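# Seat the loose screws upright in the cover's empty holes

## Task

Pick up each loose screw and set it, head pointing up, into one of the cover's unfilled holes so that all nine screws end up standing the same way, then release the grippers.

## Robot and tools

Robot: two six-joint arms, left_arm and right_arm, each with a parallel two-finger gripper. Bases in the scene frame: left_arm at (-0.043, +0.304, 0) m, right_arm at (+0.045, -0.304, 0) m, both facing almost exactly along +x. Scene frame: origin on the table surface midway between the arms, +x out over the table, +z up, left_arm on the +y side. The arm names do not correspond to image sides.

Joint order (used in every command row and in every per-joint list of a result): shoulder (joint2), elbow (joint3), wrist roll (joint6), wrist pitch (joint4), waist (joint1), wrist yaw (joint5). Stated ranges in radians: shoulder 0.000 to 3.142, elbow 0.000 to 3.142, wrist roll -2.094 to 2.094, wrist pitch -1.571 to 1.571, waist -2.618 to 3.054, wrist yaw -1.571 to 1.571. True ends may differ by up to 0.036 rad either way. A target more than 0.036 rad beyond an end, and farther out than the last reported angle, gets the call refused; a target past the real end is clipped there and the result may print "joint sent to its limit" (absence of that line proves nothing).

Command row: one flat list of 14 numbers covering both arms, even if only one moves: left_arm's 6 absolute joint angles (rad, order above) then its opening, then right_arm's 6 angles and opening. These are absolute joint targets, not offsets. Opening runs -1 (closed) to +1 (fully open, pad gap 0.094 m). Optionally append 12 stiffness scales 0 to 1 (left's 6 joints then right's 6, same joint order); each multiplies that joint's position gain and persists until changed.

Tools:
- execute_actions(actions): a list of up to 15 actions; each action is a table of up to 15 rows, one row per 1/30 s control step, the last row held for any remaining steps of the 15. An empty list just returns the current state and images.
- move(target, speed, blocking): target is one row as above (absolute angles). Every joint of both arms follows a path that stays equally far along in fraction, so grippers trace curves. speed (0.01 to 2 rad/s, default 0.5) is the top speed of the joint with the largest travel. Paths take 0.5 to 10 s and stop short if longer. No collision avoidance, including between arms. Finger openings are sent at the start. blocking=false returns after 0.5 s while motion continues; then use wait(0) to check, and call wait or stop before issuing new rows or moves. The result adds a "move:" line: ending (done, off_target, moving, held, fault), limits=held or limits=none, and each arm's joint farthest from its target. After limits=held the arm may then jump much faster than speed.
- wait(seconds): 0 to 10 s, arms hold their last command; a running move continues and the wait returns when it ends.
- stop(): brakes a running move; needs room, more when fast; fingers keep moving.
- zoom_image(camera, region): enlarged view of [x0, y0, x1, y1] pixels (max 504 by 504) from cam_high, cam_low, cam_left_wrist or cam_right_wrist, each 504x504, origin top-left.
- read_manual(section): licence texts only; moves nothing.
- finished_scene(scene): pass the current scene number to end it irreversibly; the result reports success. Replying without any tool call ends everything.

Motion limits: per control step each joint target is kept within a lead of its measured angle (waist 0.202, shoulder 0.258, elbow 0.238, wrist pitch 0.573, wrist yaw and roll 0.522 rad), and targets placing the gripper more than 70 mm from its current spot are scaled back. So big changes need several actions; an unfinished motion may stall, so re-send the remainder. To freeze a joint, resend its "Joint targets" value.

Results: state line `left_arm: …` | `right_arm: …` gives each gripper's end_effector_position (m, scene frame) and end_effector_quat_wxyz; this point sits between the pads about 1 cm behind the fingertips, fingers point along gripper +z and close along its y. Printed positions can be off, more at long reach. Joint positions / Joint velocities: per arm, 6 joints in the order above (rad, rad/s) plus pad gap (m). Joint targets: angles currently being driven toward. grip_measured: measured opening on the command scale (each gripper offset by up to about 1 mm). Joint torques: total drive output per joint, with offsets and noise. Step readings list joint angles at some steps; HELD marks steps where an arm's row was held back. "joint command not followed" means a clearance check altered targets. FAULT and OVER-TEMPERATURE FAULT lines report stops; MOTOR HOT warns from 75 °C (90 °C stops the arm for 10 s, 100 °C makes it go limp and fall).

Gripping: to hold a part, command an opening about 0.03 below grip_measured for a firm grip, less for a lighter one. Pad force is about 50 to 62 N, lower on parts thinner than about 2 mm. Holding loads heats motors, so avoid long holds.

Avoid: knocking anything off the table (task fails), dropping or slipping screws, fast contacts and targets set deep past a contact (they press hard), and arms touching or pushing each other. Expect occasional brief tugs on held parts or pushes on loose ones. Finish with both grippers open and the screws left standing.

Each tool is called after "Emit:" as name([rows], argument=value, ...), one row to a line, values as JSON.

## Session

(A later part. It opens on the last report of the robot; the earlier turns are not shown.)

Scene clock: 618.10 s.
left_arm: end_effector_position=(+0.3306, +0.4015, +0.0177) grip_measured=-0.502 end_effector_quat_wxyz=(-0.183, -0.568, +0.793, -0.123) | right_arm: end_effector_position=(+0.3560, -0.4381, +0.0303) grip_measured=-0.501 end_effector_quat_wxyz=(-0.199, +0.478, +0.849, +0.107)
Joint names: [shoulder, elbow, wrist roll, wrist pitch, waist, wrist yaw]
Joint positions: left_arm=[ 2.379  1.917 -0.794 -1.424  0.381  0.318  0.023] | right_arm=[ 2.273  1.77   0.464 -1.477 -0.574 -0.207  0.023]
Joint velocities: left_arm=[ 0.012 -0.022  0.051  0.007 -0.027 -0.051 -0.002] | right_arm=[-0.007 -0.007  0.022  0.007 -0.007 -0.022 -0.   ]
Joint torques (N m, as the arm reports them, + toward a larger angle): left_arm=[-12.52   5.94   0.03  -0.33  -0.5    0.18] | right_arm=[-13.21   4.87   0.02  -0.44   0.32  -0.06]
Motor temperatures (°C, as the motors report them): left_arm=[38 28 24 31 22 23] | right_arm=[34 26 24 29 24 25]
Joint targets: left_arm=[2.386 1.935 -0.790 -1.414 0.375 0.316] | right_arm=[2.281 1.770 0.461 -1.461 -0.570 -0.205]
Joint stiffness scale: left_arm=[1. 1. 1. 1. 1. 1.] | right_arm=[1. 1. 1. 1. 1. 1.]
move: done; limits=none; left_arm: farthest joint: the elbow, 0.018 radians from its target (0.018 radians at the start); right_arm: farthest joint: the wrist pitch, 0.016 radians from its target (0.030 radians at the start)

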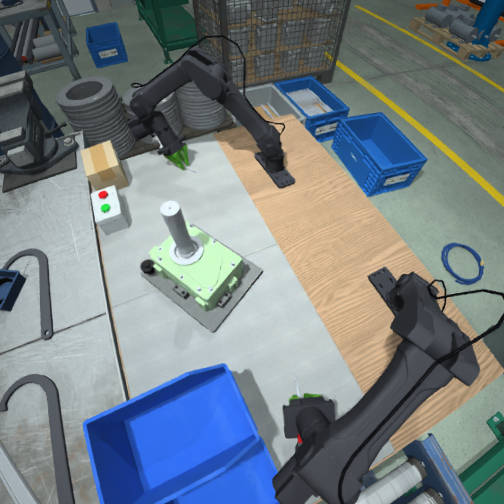

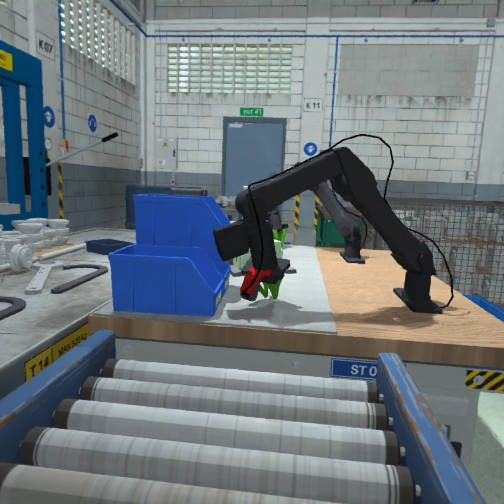

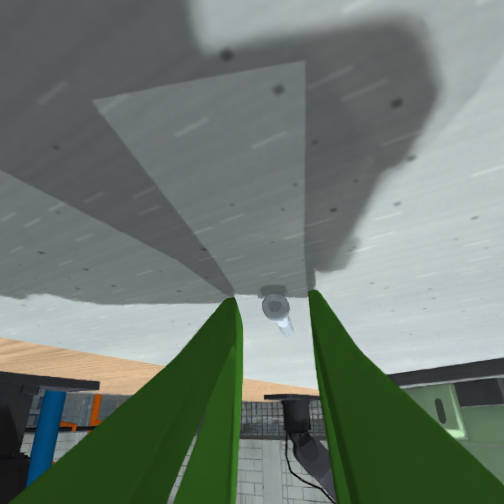

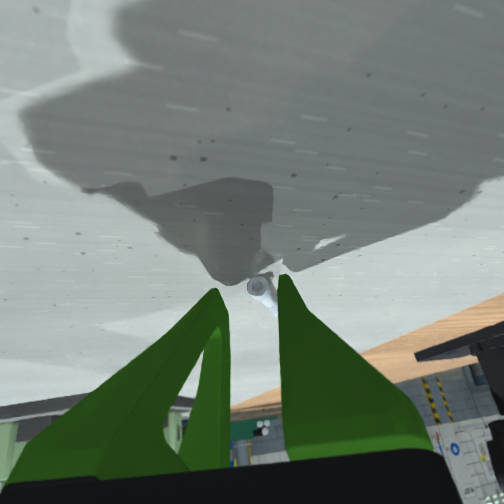

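Emit:
execute_actions([
  [[2.386,1.935,-0.79,-1.414,0.375,0.316,-0.6, 2.285,1.77,0.461,-1.47,-0.570,-0.205,-0.5],[2.386,1.935,-0.79,-1.414,0.375,0.316,-0.7, 2.289,1.77,0.461,-1.47,-0.570,-0.205,-0.5],[2.386,1.935,-0.79,-1.414,0.375,0.316,-0.78, 2.293,1.77,0.461,-1.47,-0.570,-0.205,-0.5],[2.386,1.935,-0.79,-1.414,0.375,0.316,-0.83, 2.296,1.77,0.461,-1.47,-0.570,-0.205,-0.5],[2.386,1.935,-0.79,-1.414,0.375,0.316,-0.885, 2.296,1.77,0.461,-1.47,-0.570,-0.205,-0.5]],
])

Emit:
zoom_image(camera="cam_right_wrist", region=[180, 230, 320, 370])

Scene clock: 627.83 s.
left_arm: end_effector_position=(+0.3308, +0.4016, +0.0177) grip_measured=-0.868 end_effector_quat_wxyz=(-0.182, -0.568, +0.793, -0.123) | right_arm: end_effector_position=(+0.3550, -0.4373, +0.0264) grip_measured=-0.501 end_effector_quat_wxyz=(-0.206, +0.478, +0.847, +0.107)
Joint names: [shoulder, elbow, wrist roll, wrist pitch, waist, wrist yaw]
Joint positions: left_arm=[ 2.379  1.917 -0.794 -1.423  0.381  0.318  0.006] | right_arm=[ 2.286  1.77   0.464 -1.478 -0.574 -0.209  0.023]
Joint velocities: left_arm=[ 0.002  0.002  0.037 -0.037 -0.012 -0.022 -0.   ] | right_arm=[-0.017  0.002  0.066 -0.022  0.007 -0.037 -0.001]
Joint torques (N m, as the arm reports them, + toward a larger angle): left_arm=[-12.49   5.98   0.03  -0.32  -0.49   0.19] | right_arm=[-12.87   4.79  -0.01  -0.57   0.25  -0.06]
Motor temperatures (°C, as the motors report them): left_arm=[39 28 24 31 22 23] | right_arm=[34 26 24 29 24 25]
Joint targets: left_arm=[2.386 1.935 -0.790 -1.414 0.375 0.316] | right_arm=[2.296 1.770 0.461 -1.470 -0.570 -0.205]
Joint stiffness scale: left_arm=[1. 1. 1. 1. 1. 1.] | right_arm=[1. 1. 1. 1. 1. 1.]
Step readings (joint positions):
0: left_arm=[2.379 1.917 -0.794 -1.423 0.381 0.318] | right_arm=[2.273 1.770 0.464 -1.477 -0.574 -0.207]
1: left_arm=[2.379 1.917 -0.794 -1.423 0.381 0.318] | right_arm=[2.273 1.770 0.464 -1.477 -0.574 -0.207]
2: left_arm=[2.379 1.917 -0.794 -1.423 0.381 0.318] | right_arm=[2.273 1.770 0.464 -1.477 -0.574 -0.207]
4: left_arm=[2.379 1.917 -0.794 -1.423 0.381 0.318] | right_arm=[2.276 1.770 0.464 -1.477 -0.574 -0.207]
8: left_arm=[2.379 1.917 -0.794 -1.423 0.381 0.318] | right_arm=[2.286 1.770 0.464 -1.478 -0.574 -0.208]
15: Joint positions above

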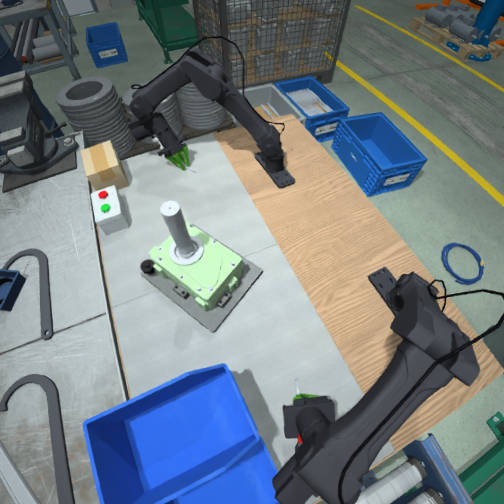

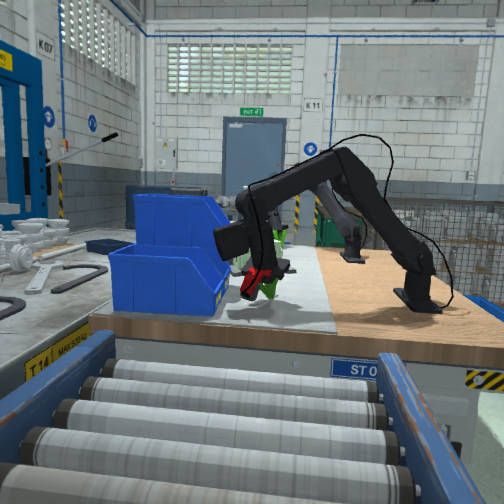

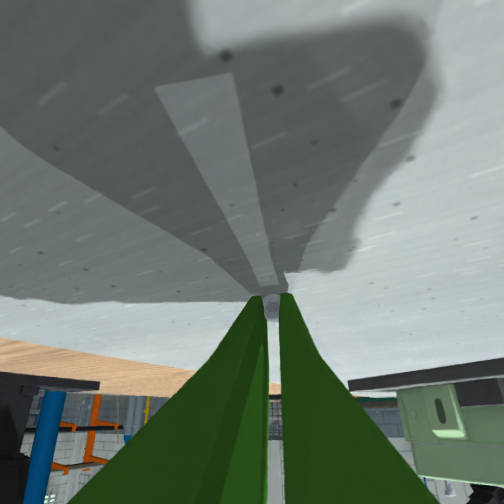

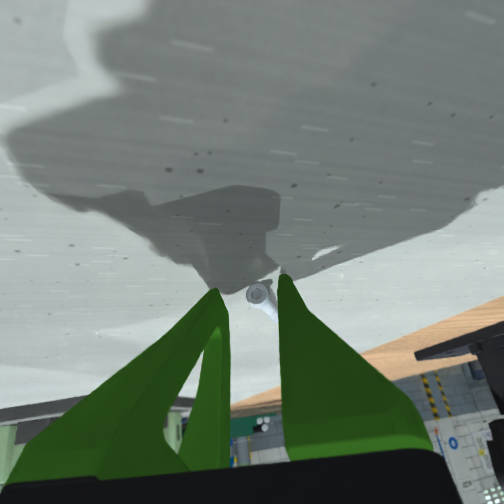

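Region (180, 230, 320, 370) of cam_right_wrist's 504x504 image, scaled by 3.600, with more detail than that image has.

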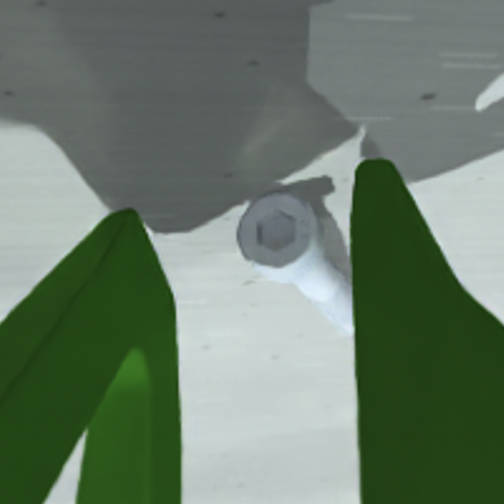

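Emit:
execute_actions([
  [[2.38,1.935,-0.79,-1.423,0.378,0.316,-0.6, 2.286,1.77,0.461,-1.49,-0.572,-0.207,-0.5],[2.38,1.935,-0.79,-1.423,0.378,0.316,-0.6, 2.286,1.77,0.461,-1.50,-0.572,-0.207,-0.5],[2.38,1.935,-0.79,-1.423,0.378,0.316,-0.6, 2.286,1.77,0.461,-1.51,-0.572,-0.207,-0.5],[2.38,1.935,-0.79,-1.423,0.378,0.316,-0.6, 2.286,1.77,0.461,-1.52,-0.572,-0.207,-0.5],[2.38,1.935,-0.79,-1.435,0.358,0.316,-0.6, 2.286,1.77,0.461,-1.52,-0.572,-0.207,-0.5],[2.38,1.935,-0.79,-1.447,0.358,0.316,-0.6, 2.286,1.77,0.461,-1.52,-0.572,-0.207,-0.5],[2.38,1.935,-0.79,-1.447,0.358,0.316,-0.6, 2.295,1.77,0.461,-1.52,-0.572,-0.207,-0.5],[2.38,1.935,-0.79,-1.447,0.365,0.316,-0.6, 2.30,1.77,0.461,-1.52,-0.572,-0.207,-0.5],[2.39,1.935,-0.79,-1.447,0.365,0.316,-0.6, 2.305,1.77,0.461,-1.51,-0.572,-0.207,-0.5],[2.395,1.935,-0.79,-1.44,0.368,0.316,-0.6, 2.305,1.77,0.461,-1.51,-0.572,-0.207,-0.5]],
])

Emit:
zoom_image(camera="cam_left_wrist", region=[200, 240, 340, 380])

Emit:
zoom_image(camera="cam_right_wrist", region=[180, 230, 320, 370])

Scene clock: 643.37 s.
left_arm: end_effector_position=(+0.3299, +0.3983, +0.0182) grip_measured=-0.603 end_effector_quat_wxyz=(-0.186, -0.565, +0.794, -0.121) | right_arm: end_effector_position=(+0.3494, -0.4339, +0.0266) grip_measured=-0.501 end_effector_quat_wxyz=(-0.222, +0.478, +0.843, +0.108)
Joint names: [shoulder, elbow, wrist roll, wrist pitch, waist, wrist yaw]
Joint positions: left_arm=[ 2.379  1.917 -0.794 -1.43   0.373  0.317  0.019] | right_arm=[ 2.294  1.77   0.464 -1.504 -0.574 -0.209  0.023]
Joint velocities: left_arm=[-0.007 -0.012  0.022  0.037 -0.002 -0.007 -0.001] | right_arm=[-0.007 -0.002 -0.022 -0.022  0.012 -0.037 -0.001]
Joint torques (N m, as the arm reports them, + toward a larger angle): left_arm=[-11.65   5.94   0.03  -0.51  -0.48   0.17] | right_arm=[-12.92   4.68   0.01  -0.72  -0.11  -0.09]
Motor temperatures (°C, as the motors report them): left_arm=[39 28 24 30 22 23] | right_arm=[34 25 24 29 24 25]
Joint targets: left_arm=[2.395 1.935 -0.790 -1.440 0.368 0.316] | right_arm=[2.305 1.770 0.461 -1.510 -0.572 -0.207]
Joint stiffness scale: left_arm=[1. 1. 1. 1. 1. 1.] | right_arm=[1. 1. 1. 1. 1. 1.]
Step readings (joint positions):
0: left_arm=[2.379 1.917 -0.794 -1.423 0.381 0.318] | right_arm=[2.286 1.770 0.464 -1.478 -0.574 -0.209]
1: left_arm=[2.379 1.917 -0.794 -1.423 0.381 0.318] | right_arm=[2.286 1.770 0.464 -1.479 -0.574 -0.209]
2: left_arm=[2.379 1.917 -0.794 -1.423 0.381 0.318] | right_arm=[2.286 1.770 0.464 -1.480 -0.574 -0.209]
4: left_arm=[2.379 1.917 -0.794 -1.423 0.381 0.318] | right_arm=[2.286 1.770 0.464 -1.487 -0.574 -0.209]
8: left_arm=[2.379 1.917 -0.794 -1.428 0.375 0.317] | right_arm=[2.286 1.770 0.464 -1.501 -0.574 -0.209]
15: Joint positions above

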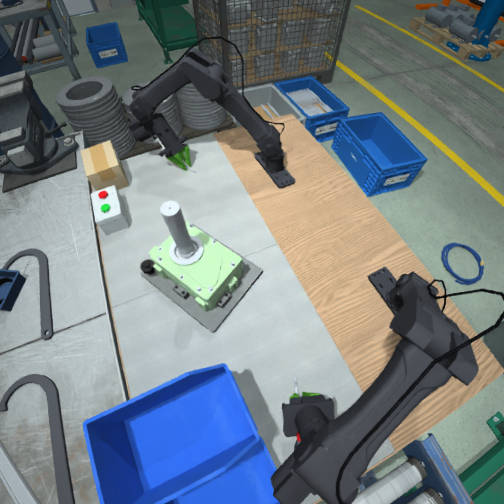

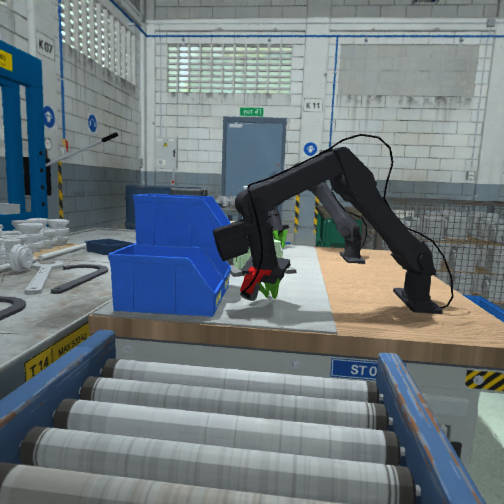

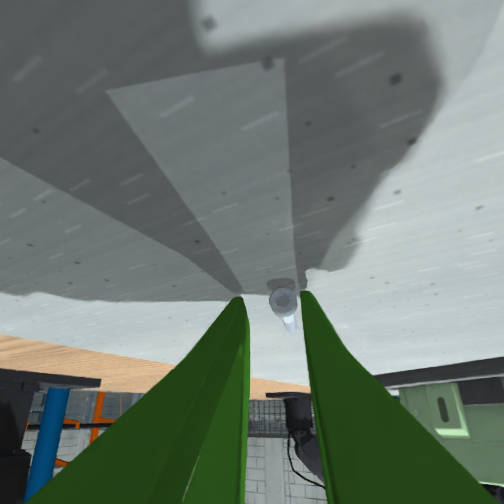

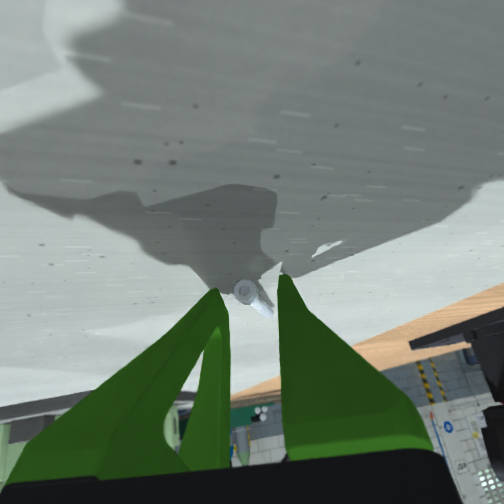

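Region (200, 240, 340, 380) of cam_left_wrist's 504x504 image, scaled by 3.600, with more detail than that image has.

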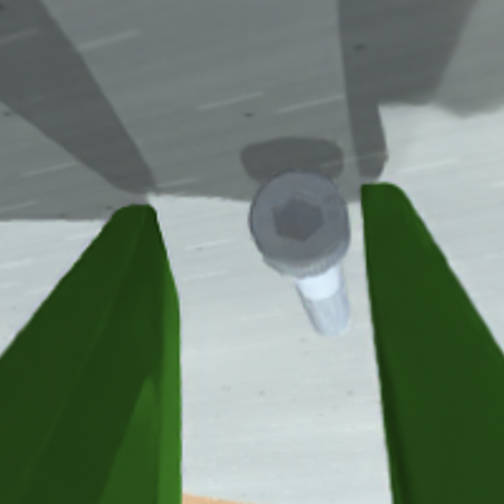

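Region (180, 230, 320, 370) of cam_right_wrist's 504x504 image, scaled by 3.600, with more detail than that image has.

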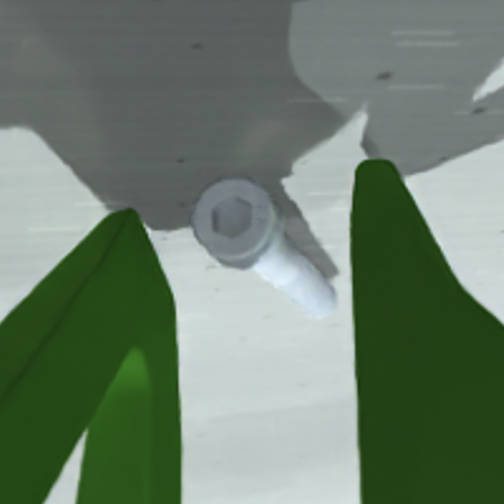

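Emit:
execute_actions([
  [[2.41,1.935,-0.79,-1.435,0.370,0.316,-0.6, 2.30,1.77,0.461,-1.506,-0.572,-0.207,-0.6],[2.41,1.935,-0.79,-1.435,0.370,0.316,-0.6, 2.30,1.77,0.461,-1.506,-0.572,-0.207,-0.7],[2.398,1.935,-0.79,-1.435,0.370,0.316,-0.6, 2.30,1.77,0.461,-1.506,-0.572,-0.207,-0.78],[2.398,1.935,-0.79,-1.435,0.370,0.316,-0.6, 2.30,1.77,0.461,-1.506,-0.572,-0.207,-0.84],[2.398,1.935,-0.79,-1.435,0.370,0.316,-0.6, 2.30,1.77,0.461,-1.506,-0.572,-0.207,-0.9]],
])

Emit:
zoom_image(camera="cam_left_wrist", region=[200, 240, 340, 380])

Scene clock: 651.73 s.
left_arm: end_effector_position=(+0.3292, +0.3974, +0.0160) grip_measured=-0.602 end_effector_quat_wxyz=(-0.191, -0.565, +0.793, -0.122) | right_arm: end_effector_position=(+0.3493, -0.4339, +0.0267) grip_measured=-0.872 end_effector_quat_wxyz=(-0.223, +0.478, +0.843, +0.108)
Joint names: [shoulder, elbow, wrist roll, wrist pitch, waist, wrist yaw]
Joint positions: left_arm=[ 2.387  1.917 -0.794 -1.432  0.373  0.32   0.019] | right_arm=[ 2.294  1.77   0.464 -1.504 -0.574 -0.209  0.006]
Joint velocities: left_arm=[-0.002 -0.007  0.037 -0.007 -0.022  0.037  0.   ] | right_arm=[ 0.002  0.002 -0.022  0.007  0.002 -0.037 -0.   ]
Joint torques (N m, as the arm reports them, + toward a larger angle): left_arm=[-12.06   5.89   0.03  -0.47  -0.33   0.16] | right_arm=[-13.36   4.63   0.01  -0.72   0.07  -0.1 ]
Motor temperatures (°C, as the motors report them): left_arm=[39 28 24 30 22 23] | right_arm=[34 25 24 29 24 25]
Joint targets: left_arm=[2.398 1.935 -0.790 -1.435 0.370 0.316] | right_arm=[2.300 1.770 0.461 -1.506 -0.572 -0.207]
Joint stiffness scale: left_arm=[1. 1. 1. 1. 1. 1.] | right_arm=[1. 1. 1. 1. 1. 1.]
Step readings (joint positions):
0: left_arm=[2.379 1.917 -0.794 -1.430 0.373 0.317] | right_arm=[2.294 1.770 0.464 -1.504 -0.574 -0.209]
1: left_arm=[2.381 1.917 -0.794 -1.430 0.373 0.317] | right_arm=[2.294 1.770 0.464 -1.504 -0.574 -0.209]
2: left_arm=[2.384 1.917 -0.794 -1.430 0.373 0.317] | right_arm=[2.294 1.770 0.464 -1.504 -0.574 -0.209]
4: left_arm=[2.387 1.917 -0.794 -1.432 0.373 0.320] | right_arm=[2.294 1.770 0.464 -1.504 -0.574 -0.209]
8: left_arm=[2.387 1.917 -0.794 -1.432 0.373 0.320] | right_arm=[2.294 1.770 0.464 -1.504 -0.574 -0.209]
15: Joint positions above

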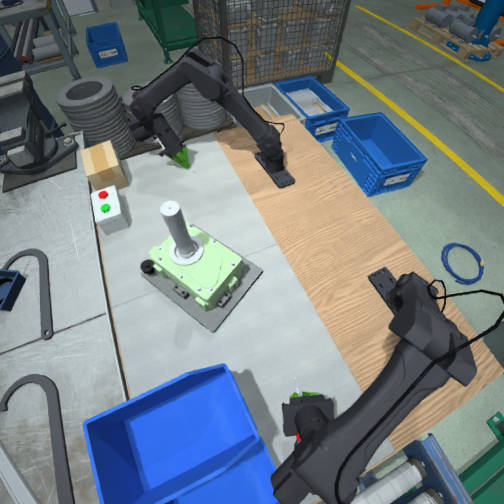

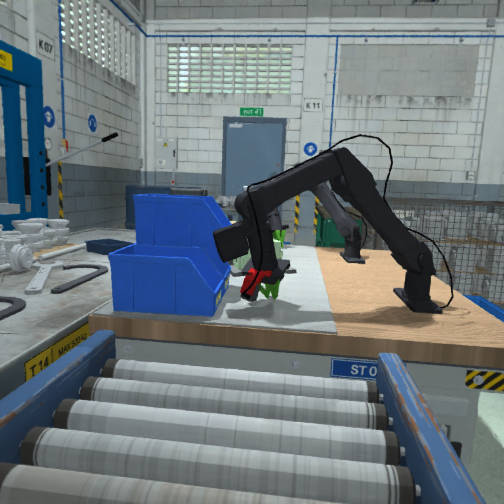

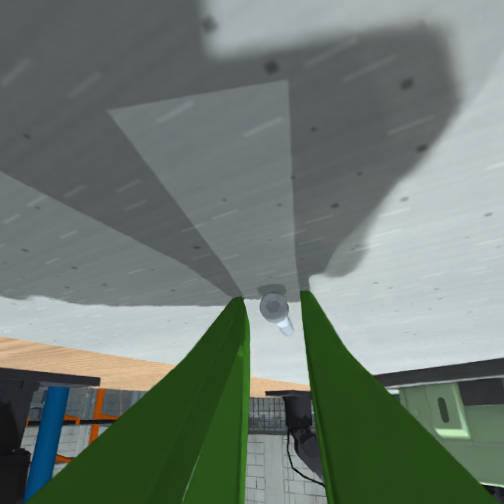

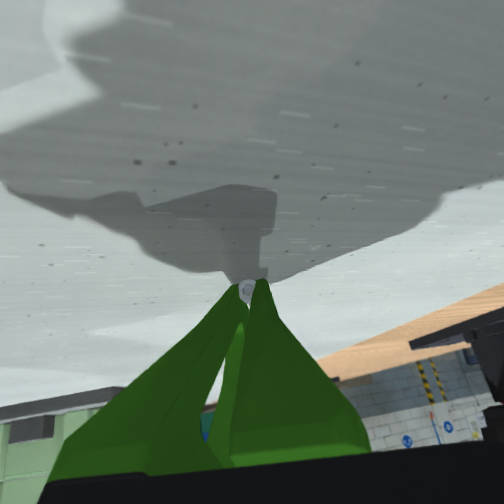

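Region (200, 240, 340, 380) of cam_left_wrist's 504x504 image, scaled by 3.600, with more detail than that image has.

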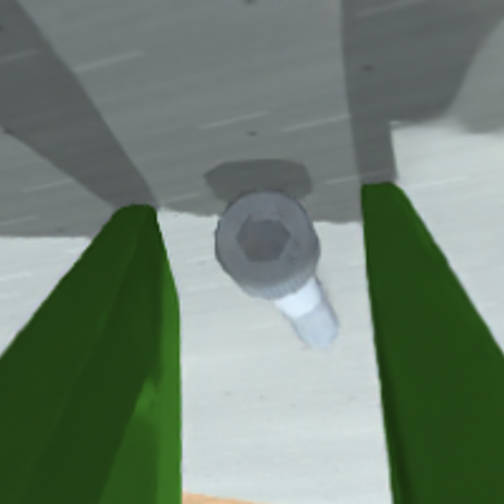

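Contact now. Close left.

Emit:
execute_actions([
  [[2.392,1.935,-0.79,-1.433,0.371,0.318,-0.7, 2.296,1.77,0.461,-1.506,-0.572,-0.207,-0.9],[2.392,1.935,-0.79,-1.433,0.371,0.318,-0.78, 2.296,1.77,0.461,-1.506,-0.572,-0.207,-0.9],[2.392,1.935,-0.79,-1.433,0.371,0.318,-0.83, 2.296,1.77,0.461,-1.506,-0.572,-0.207,-0.9],[2.392,1.935,-0.79,-1.433,0.371,0.318,-0.885, 2.296,1.77,0.461,-1.506,-0.572,-0.207,-0.9]],
])

Scene clock: 657.13 s.
left_arm: end_effector_position=(+0.3292, +0.3973, +0.0160) grip_measured=-0.854 end_effector_quat_wxyz=(-0.191, -0.565, +0.793, -0.122) | right_arm: end_effector_position=(+0.3493, -0.4339, +0.0267) grip_measured=-0.872 end_effector_quat_wxyz=(-0.223, +0.478, +0.843, +0.108)
Joint names: [shoulder, elbow, wrist roll, wrist pitch, waist, wrist yaw]
Joint positions: left_arm=[ 2.387  1.917 -0.794 -1.432  0.373  0.321  0.007] | right_arm=[ 2.294  1.77   0.464 -1.504 -0.574 -0.209  0.006]
Joint velocities: left_arm=[-0.012  0.002  0.007 -0.037 -0.012  0.081 -0.   ] | right_arm=[-0.007 -0.007 -0.066 -0.066 -0.017 -0.051  0.   ]
Joint torques (N m, as the arm reports them, + toward a larger angle): left_arm=[-12.59   5.89   0.03  -0.44  -0.23   0.17] | right_arm=[-13.82   4.63   0.03  -0.73   0.03  -0.01]
Motor temperatures (°C, as the motors report them): left_arm=[39 28 24 30 22 23] | right_arm=[34 25 24 29 24 25]
Joint targets: left_arm=[2.392 1.935 -0.790 -1.433 0.371 0.318] | right_arm=[2.296 1.770 0.461 -1.506 -0.572 -0.207]
Joint stiffness scale: left_arm=[1. 1. 1. 1. 1. 1.] | right_arm=[1. 1. 1. 1. 1. 1.]
Step readings (joint positions):
0: left_arm=[2.387 1.917 -0.794 -1.432 0.373 0.320] | right_arm=[2.294 1.770 0.464 -1.504 -0.574 -0.209]
1: left_arm=[2.387 1.917 -0.794 -1.432 0.373 0.321] | right_arm=[2.294 1.770 0.464 -1.504 -0.574 -0.209]
2: left_arm=[2.387 1.917 -0.794 -1.432 0.373 0.321] | right_arm=[2.294 1.770 0.464 -1.504 -0.574 -0.209]
4: left_arm=[2.387 1.917 -0.794 -1.432 0.373 0.321] | right_arm=[2.294 1.770 0.464 -1.504 -0.574 -0.209]
8: left_arm=[2.387 1.917 -0.794 -1.432 0.373 0.321] | right_arm=[2.294 1.770 0.464 -1.504 -0.574 -0.209]
15: Joint positions above

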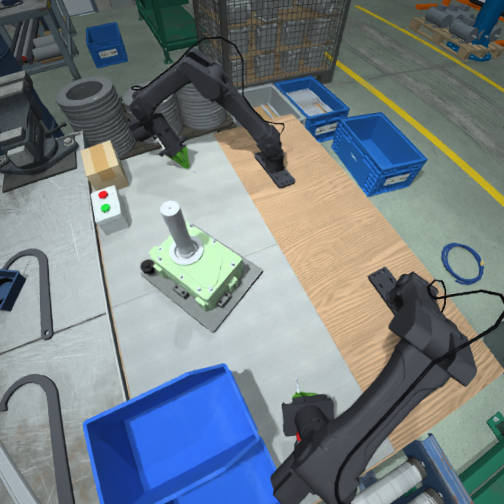

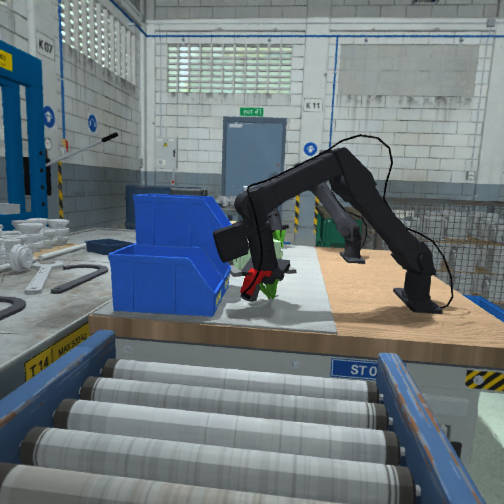

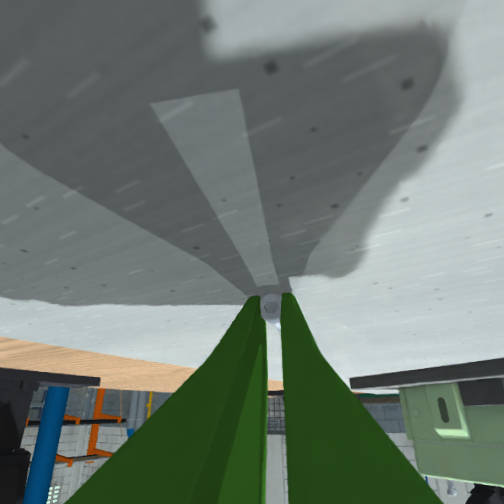

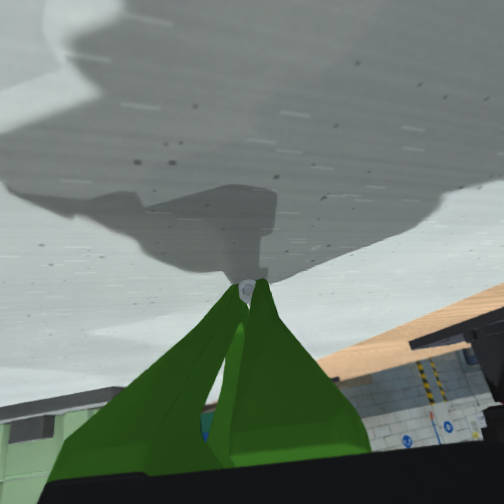

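Emit:
move(target=[1.7,1.4,-0.6,-1.3,0.0,0.2,-0.885, 1.6,1.2,0.3,-1.0,-0.3,-0.1,-0.9], speed=0.7)

Emit:
move(target=[1.6,1.37,0.0,-0.3,-0.4,0.0,-0.885, 1.2,0.85,0.0,-0.15,0.4,0.0,-0.9], speed=0.8)

Emit:
move(target=[1.929,1.495,0.006,-0.075,-0.487,-0.006,-0.885, 1.245,0.79,-0.006,-0.053,0.718,0.005,-0.9], speed=0.4)

Scene clock: 707.23 s.
left_arm: end_effector_position=(+0.2560, +0.2753, +0.1176) grip_measured=-0.854 end_effector_quat_wxyz=(-0.053, -0.312, +0.944, -0.091) | right_arm: end_effector_position=(+0.3613, -0.3642, +0.1007) grip_measured=-0.872 end_effector_quat_wxyz=(+0.082, +0.270, +0.958, +0.056)
Joint names: [shoulder, elbow, wrist roll, wrist pitch, waist, wrist yaw]
Joint positions: left_arm=[ 1.72   1.409 -0.609 -1.31   0.006  0.206  0.007] | right_arm=[ 1.611  1.221  0.309 -1.012 -0.306 -0.108  0.006]
Joint velocities: left_arm=[-0.012  0.012 -0.081 -0.037  0.012  0.051 -0.001] | right_arm=[-0.007  0.007  0.051  0.022  0.002 -0.022  0.   ]
Joint torques (N m, as the arm reports them, + toward a larger angle): left_arm=[-9.71  4.39  0.08  0.12 -0.51  0.08] | right_arm=[-9.43  4.33 -0.05  0.67  0.49  0.01]
Motor temperatures (°C, as the motors report them): left_arm=[40 28 24 29 22 23] | right_arm=[35 25 24 28 24 25]
Joint targets: left_arm=[1.700 1.400 -0.600 -1.300 0.000 0.200] | right_arm=[1.600 1.200 0.300 -1.000 -0.300 -0.100]
Joint stiffness scale: left_arm=[1. 1. 1. 1. 1. 1.] | right_arm=[1. 1. 1. 1. 1. 1.]
move: off_target (right_arm); limits=none; left_arm: farthest joint: the shoulder, 0.020 radians from its target (0.687 radians at the start); right_arm: farthest joint: the elbow, 0.021 radians from its target (0.570 radians at the start)

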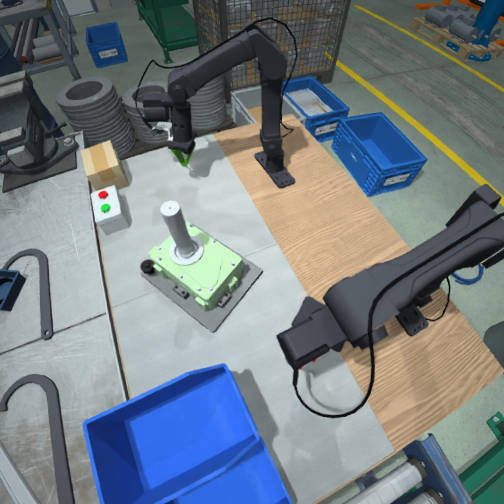

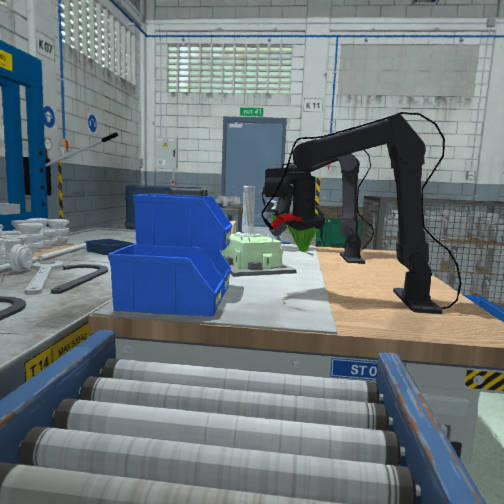

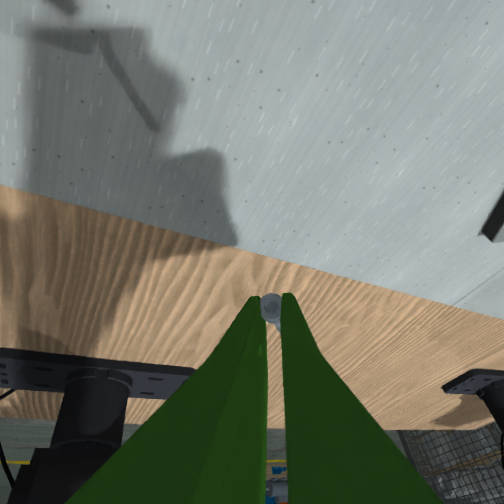

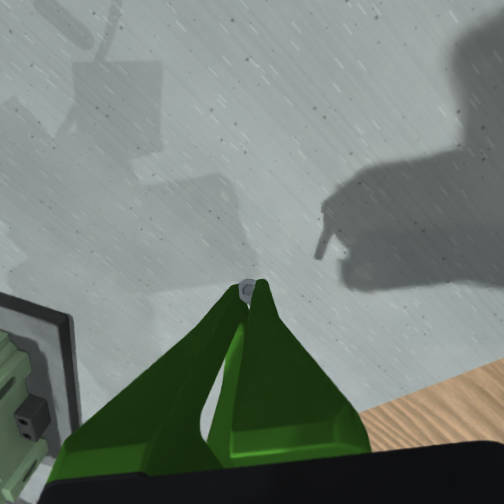

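Scene clock: 709.30 s.
left_arm: end_effector_position=(+0.4196, +0.1203, +0.2483) grip_measured=-0.854 end_effector_quat_wxyz=(+0.475, +0.162, +0.860, -0.096) | right_arm: end_effector_position=(+0.4014, -0.1292, +0.2204) grip_measured=-0.872 end_effector_quat_wxyz=(+0.495, -0.190, +0.839, +0.119)
Joint names: [shoulder, elbow, wrist roll, wrist pitch, waist, wrist yaw]
Joint positions: left_arm=[ 1.627  1.38  -0.009 -0.313 -0.394  0.007  0.007] | right_arm=[ 1.216  0.872  0.01  -0.157  0.395 -0.007  0.006]
Joint velocities: left_arm=[-0.002 -0.007 -0.051 -0.022  0.017  0.037 -0.001] | right_arm=[-0.002 -0.007 -0.051  0.11  -0.007 -0.022  0.001]
Joint torques (N m, as the arm reports them, + toward a larger angle): left_arm=[-11.02   5.59   0.07   1.48  -0.53  -0.09] | right_arm=[-6.76  5.27 -0.02  1.94  0.37  0.09]
Motor temperatures (°C, as the motors report them): left_arm=[40 28 24 29 22 23] | right_arm=[35 25 24 28 24 25]
Joint targets: left_arm=[1.600 1.370 0.000 -0.300 -0.400 -0.000] | right_arm=[1.200 0.850 0.000 -0.150 0.400 -0.000]
Joint stiffness scale: left_arm=[1. 1. 1. 1. 1. 1.] | right_arm=[1. 1. 1. 1. 1. 1.]
move: off_target (left_arm, right_arm); limits=none; left_arm: farthest joint: the shoulder, 0.027 radians from its target (0.120 radians at the start); right_arm: farthest joint: the elbow, 0.022 radians from its target (0.371 radians at the start)

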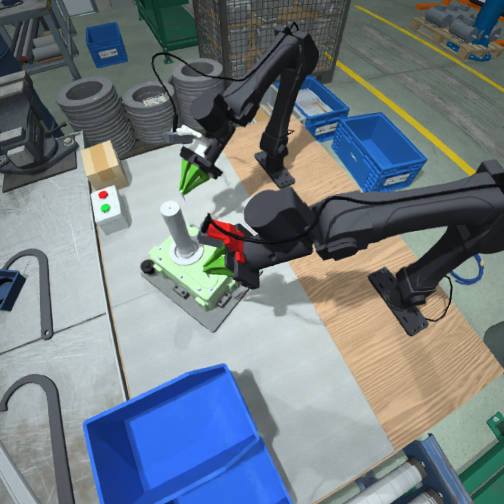

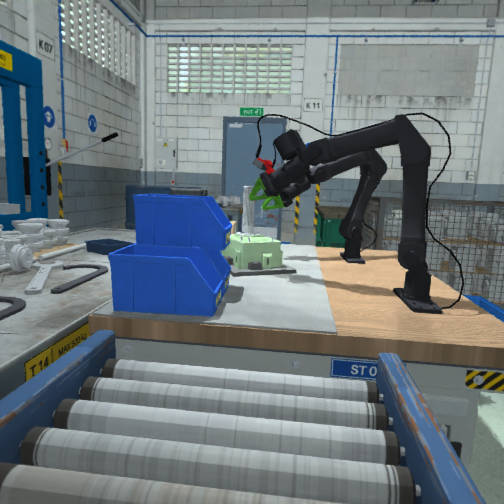

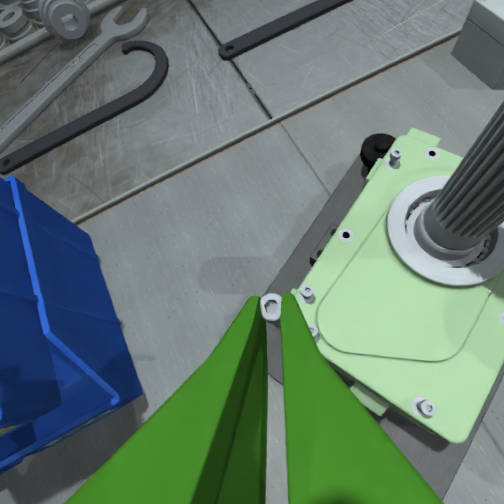

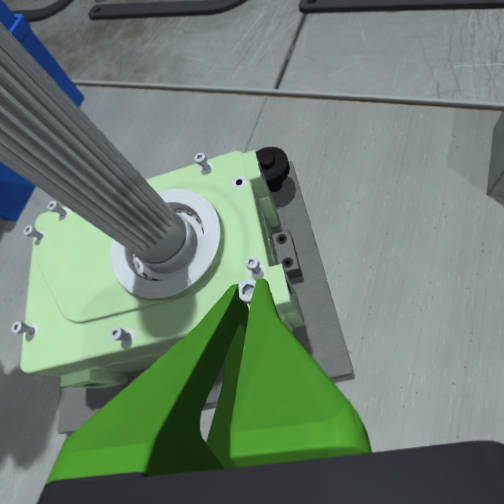

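Scene clock: 710.83 s.
left_arm: end_effector_position=(+0.4680, +0.0509, +0.1781) grip_measured=-0.854 end_effector_quat_wxyz=(+0.474, +0.199, +0.851, -0.112) | right_arm: end_effector_position=(+0.3323, -0.0248, +0.2036) grip_measured=-0.872 end_effector_quat_wxyz=(+0.476, -0.320, +0.796, +0.194)
Joint names: [shoulder, elbow, wrist roll, wrist pitch, waist, wrist yaw]
Joint positions: left_arm=[ 1.931  1.465 -0.002 -0.088 -0.478  0.001  0.007] | right_arm=[ 1.238  0.809  0.003 -0.061  0.712 -0.001  0.006]
Joint velocities: left_arm=[-0.007 -0.007 -0.037  0.051  0.002  0.066  0.001] | right_arm=[-0.007 -0.002 -0.007  0.051 -0.007  0.007  0.   ]
Joint torques (N m, as the arm reports them, + toward a larger angle): left_arm=[-11.63   8.48   0.08   1.48  -0.71  -0.08] | right_arm=[-4.83  5.43 -0.06  1.96  0.35  0.09]
Motor temperatures (°C, as the motors report them): left_arm=[40 28 24 29 22 23] | right_arm=[34 25 24 28 24 25]
Joint targets: left_arm=[1.929 1.495 0.006 -0.075 -0.487 -0.006] | right_arm=[1.245 0.790 -0.006 -0.053 0.718 0.005]
Joint stiffness scale: left_arm=[1. 1. 1. 1. 1. 1.] | right_arm=[1. 1. 1. 1. 1. 1.]
move: off_target (left_arm); limits=none; left_arm: farthest joint: the elbow, 0.030 radians from its target (0.115 radians at the start); right_arm: farthest joint: the elbow, 0.019 radians from its target (0.082 radians at the start)

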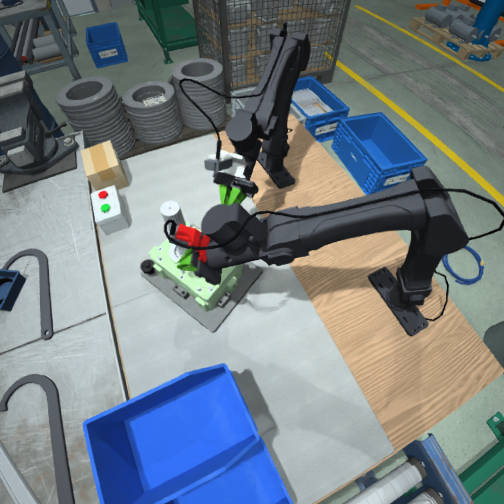

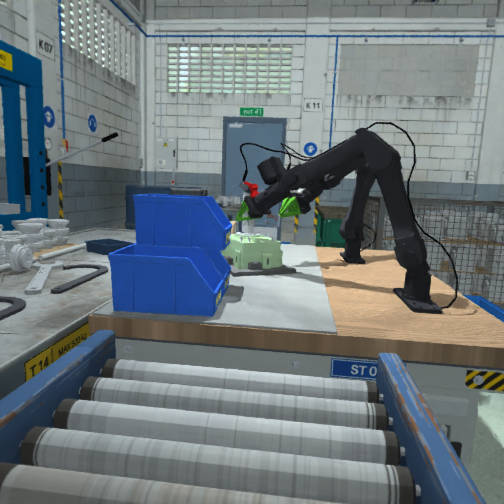

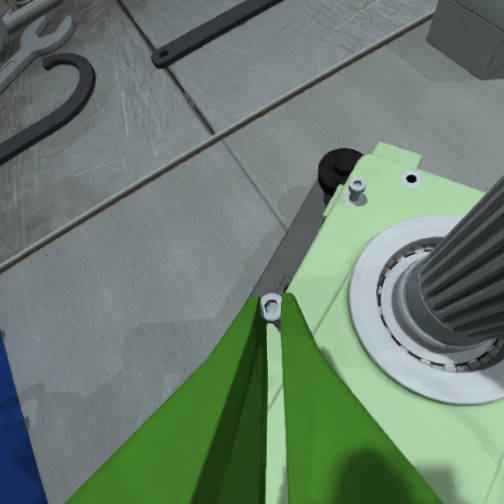

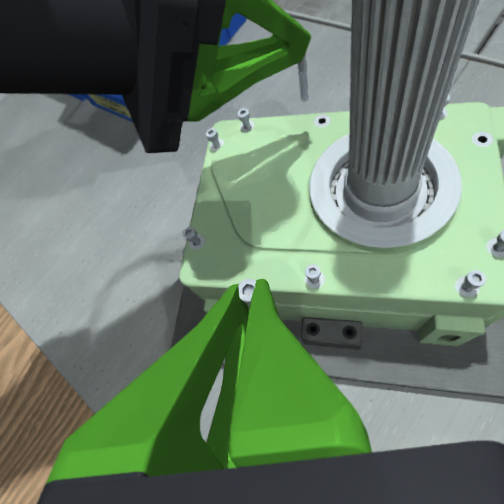

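Emit:
zoom_image(camera="cam_right_wrist", region=[230, 30, 350, 150])

Emit:
zoom_image(camera="cam_high", region=[140, 220, 220, 300])

Region (230, 30, 350, 150) of cam_right_wrist's 504x504 image, scaled by 4.200, with more detail than that image has.

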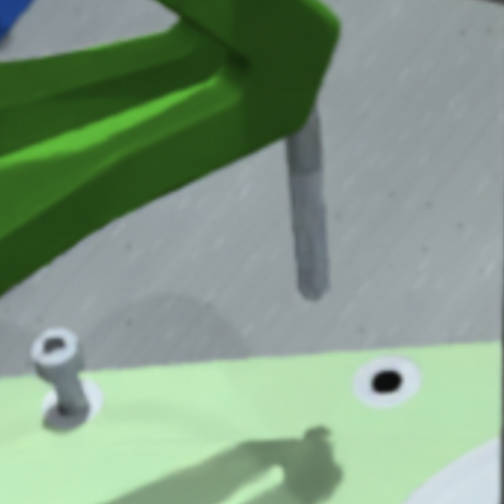

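Region (140, 220, 220, 300) of cam_high's 504x504 image, scaled by 6.300, with more detail than that image has.

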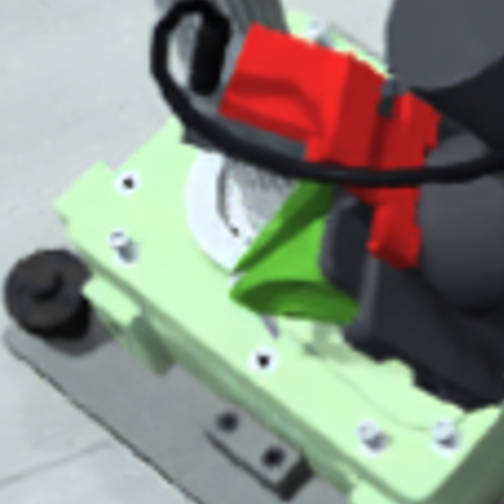

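Emit:
move(target=[1.968,1.401,0.003,0.044,-0.492,-0.002,-0.885, 1.24,0.80,0.0,-0.057,0.715,0.002,-0.9], speed=0.15)

Emit:
zoom_image(camera="cam_right_wrist", region=[280, 60, 360, 140])

Emit:
zoom_image(camera="cam_high", region=[150, 240, 210, 300])

Scene clock: 734.13 s.
left_arm: end_effector_position=(+0.4732, +0.0483, +0.1609) grip_measured=-0.854 end_effector_quat_wxyz=(+0.487, +0.197, +0.843, -0.115) | right_arm: end_effector_position=(+0.3323, -0.0248, +0.2036) grip_measured=-0.872 end_effector_quat_wxyz=(+0.476, -0.320, +0.796, +0.194)
Joint names: [shoulder, elbow, wrist roll, wrist pitch, waist, wrist yaw]
Joint positions: left_arm=[ 1.962  1.409 -0.002  0.031 -0.478  0.001  0.007] | right_arm=[ 1.238  0.809  0.003 -0.061  0.712 -0.001  0.006]
Joint velocities: left_arm=[ 0.022 -0.022 -0.051 -0.037  0.012  0.007 -0.   ] | right_arm=[ 0.002 -0.017 -0.037 -0.051 -0.002 -0.095 -0.   ]
Joint torques (N m, as the arm reports them, + toward a larger angle): left_arm=[-11.07   5.6    0.04   1.53  -1.14  -0.03] | right_arm=[-5.23  6.33  0.    1.92  0.13  0.04]
Motor temperatures (°C, as the motors report them): left_arm=[40 30 24 32 22 23] | right_arm=[32 25 24 31 24 25]
Joint targets: left_arm=[1.968 1.401 0.003 0.044 -0.492 -0.002] | right_arm=[1.240 0.800 0.000 -0.057 0.715 0.002]
Joint stiffness scale: left_arm=[1. 1. 1. 1. 1. 1.] | right_arm=[1. 1. 1. 1. 1. 1.]
move: done; limits=none; left_arm: farthest joint: the waist, 0.014 radians from its target (0.014 radians at the start); right_arm: farthest joint: the elbow, 0.009 radians from its target (0.009 radians at the start)

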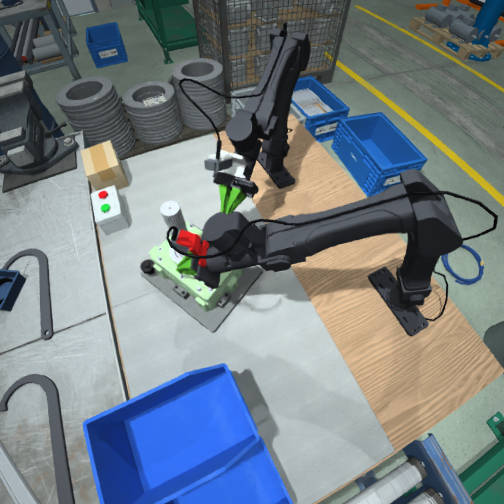

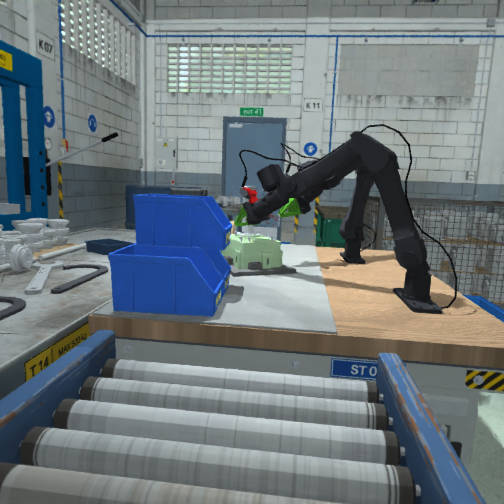

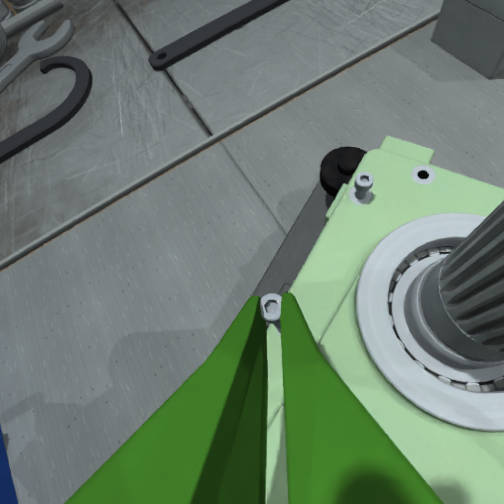

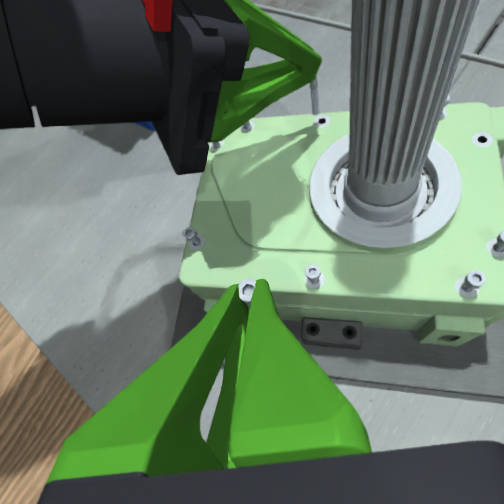

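Region (280, 60, 360, 140) of cam_right_wrist's 504x504 image, scaled by 6.300, with more detail than that image has.

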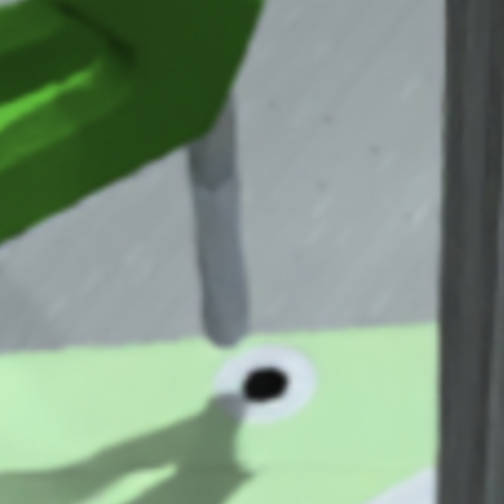

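Region (150, 240, 210, 300) of cam_high's 504x504 image, scaled by 8.400, with more detail than that image has.

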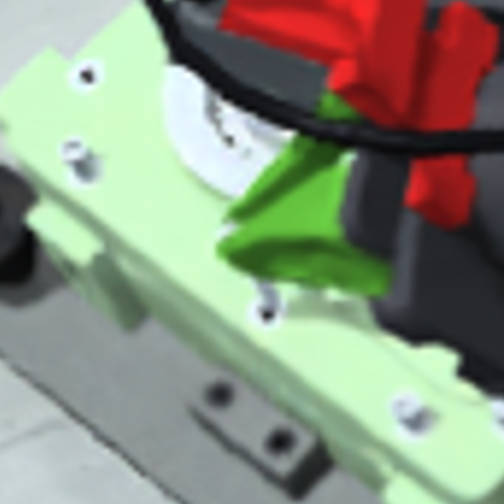

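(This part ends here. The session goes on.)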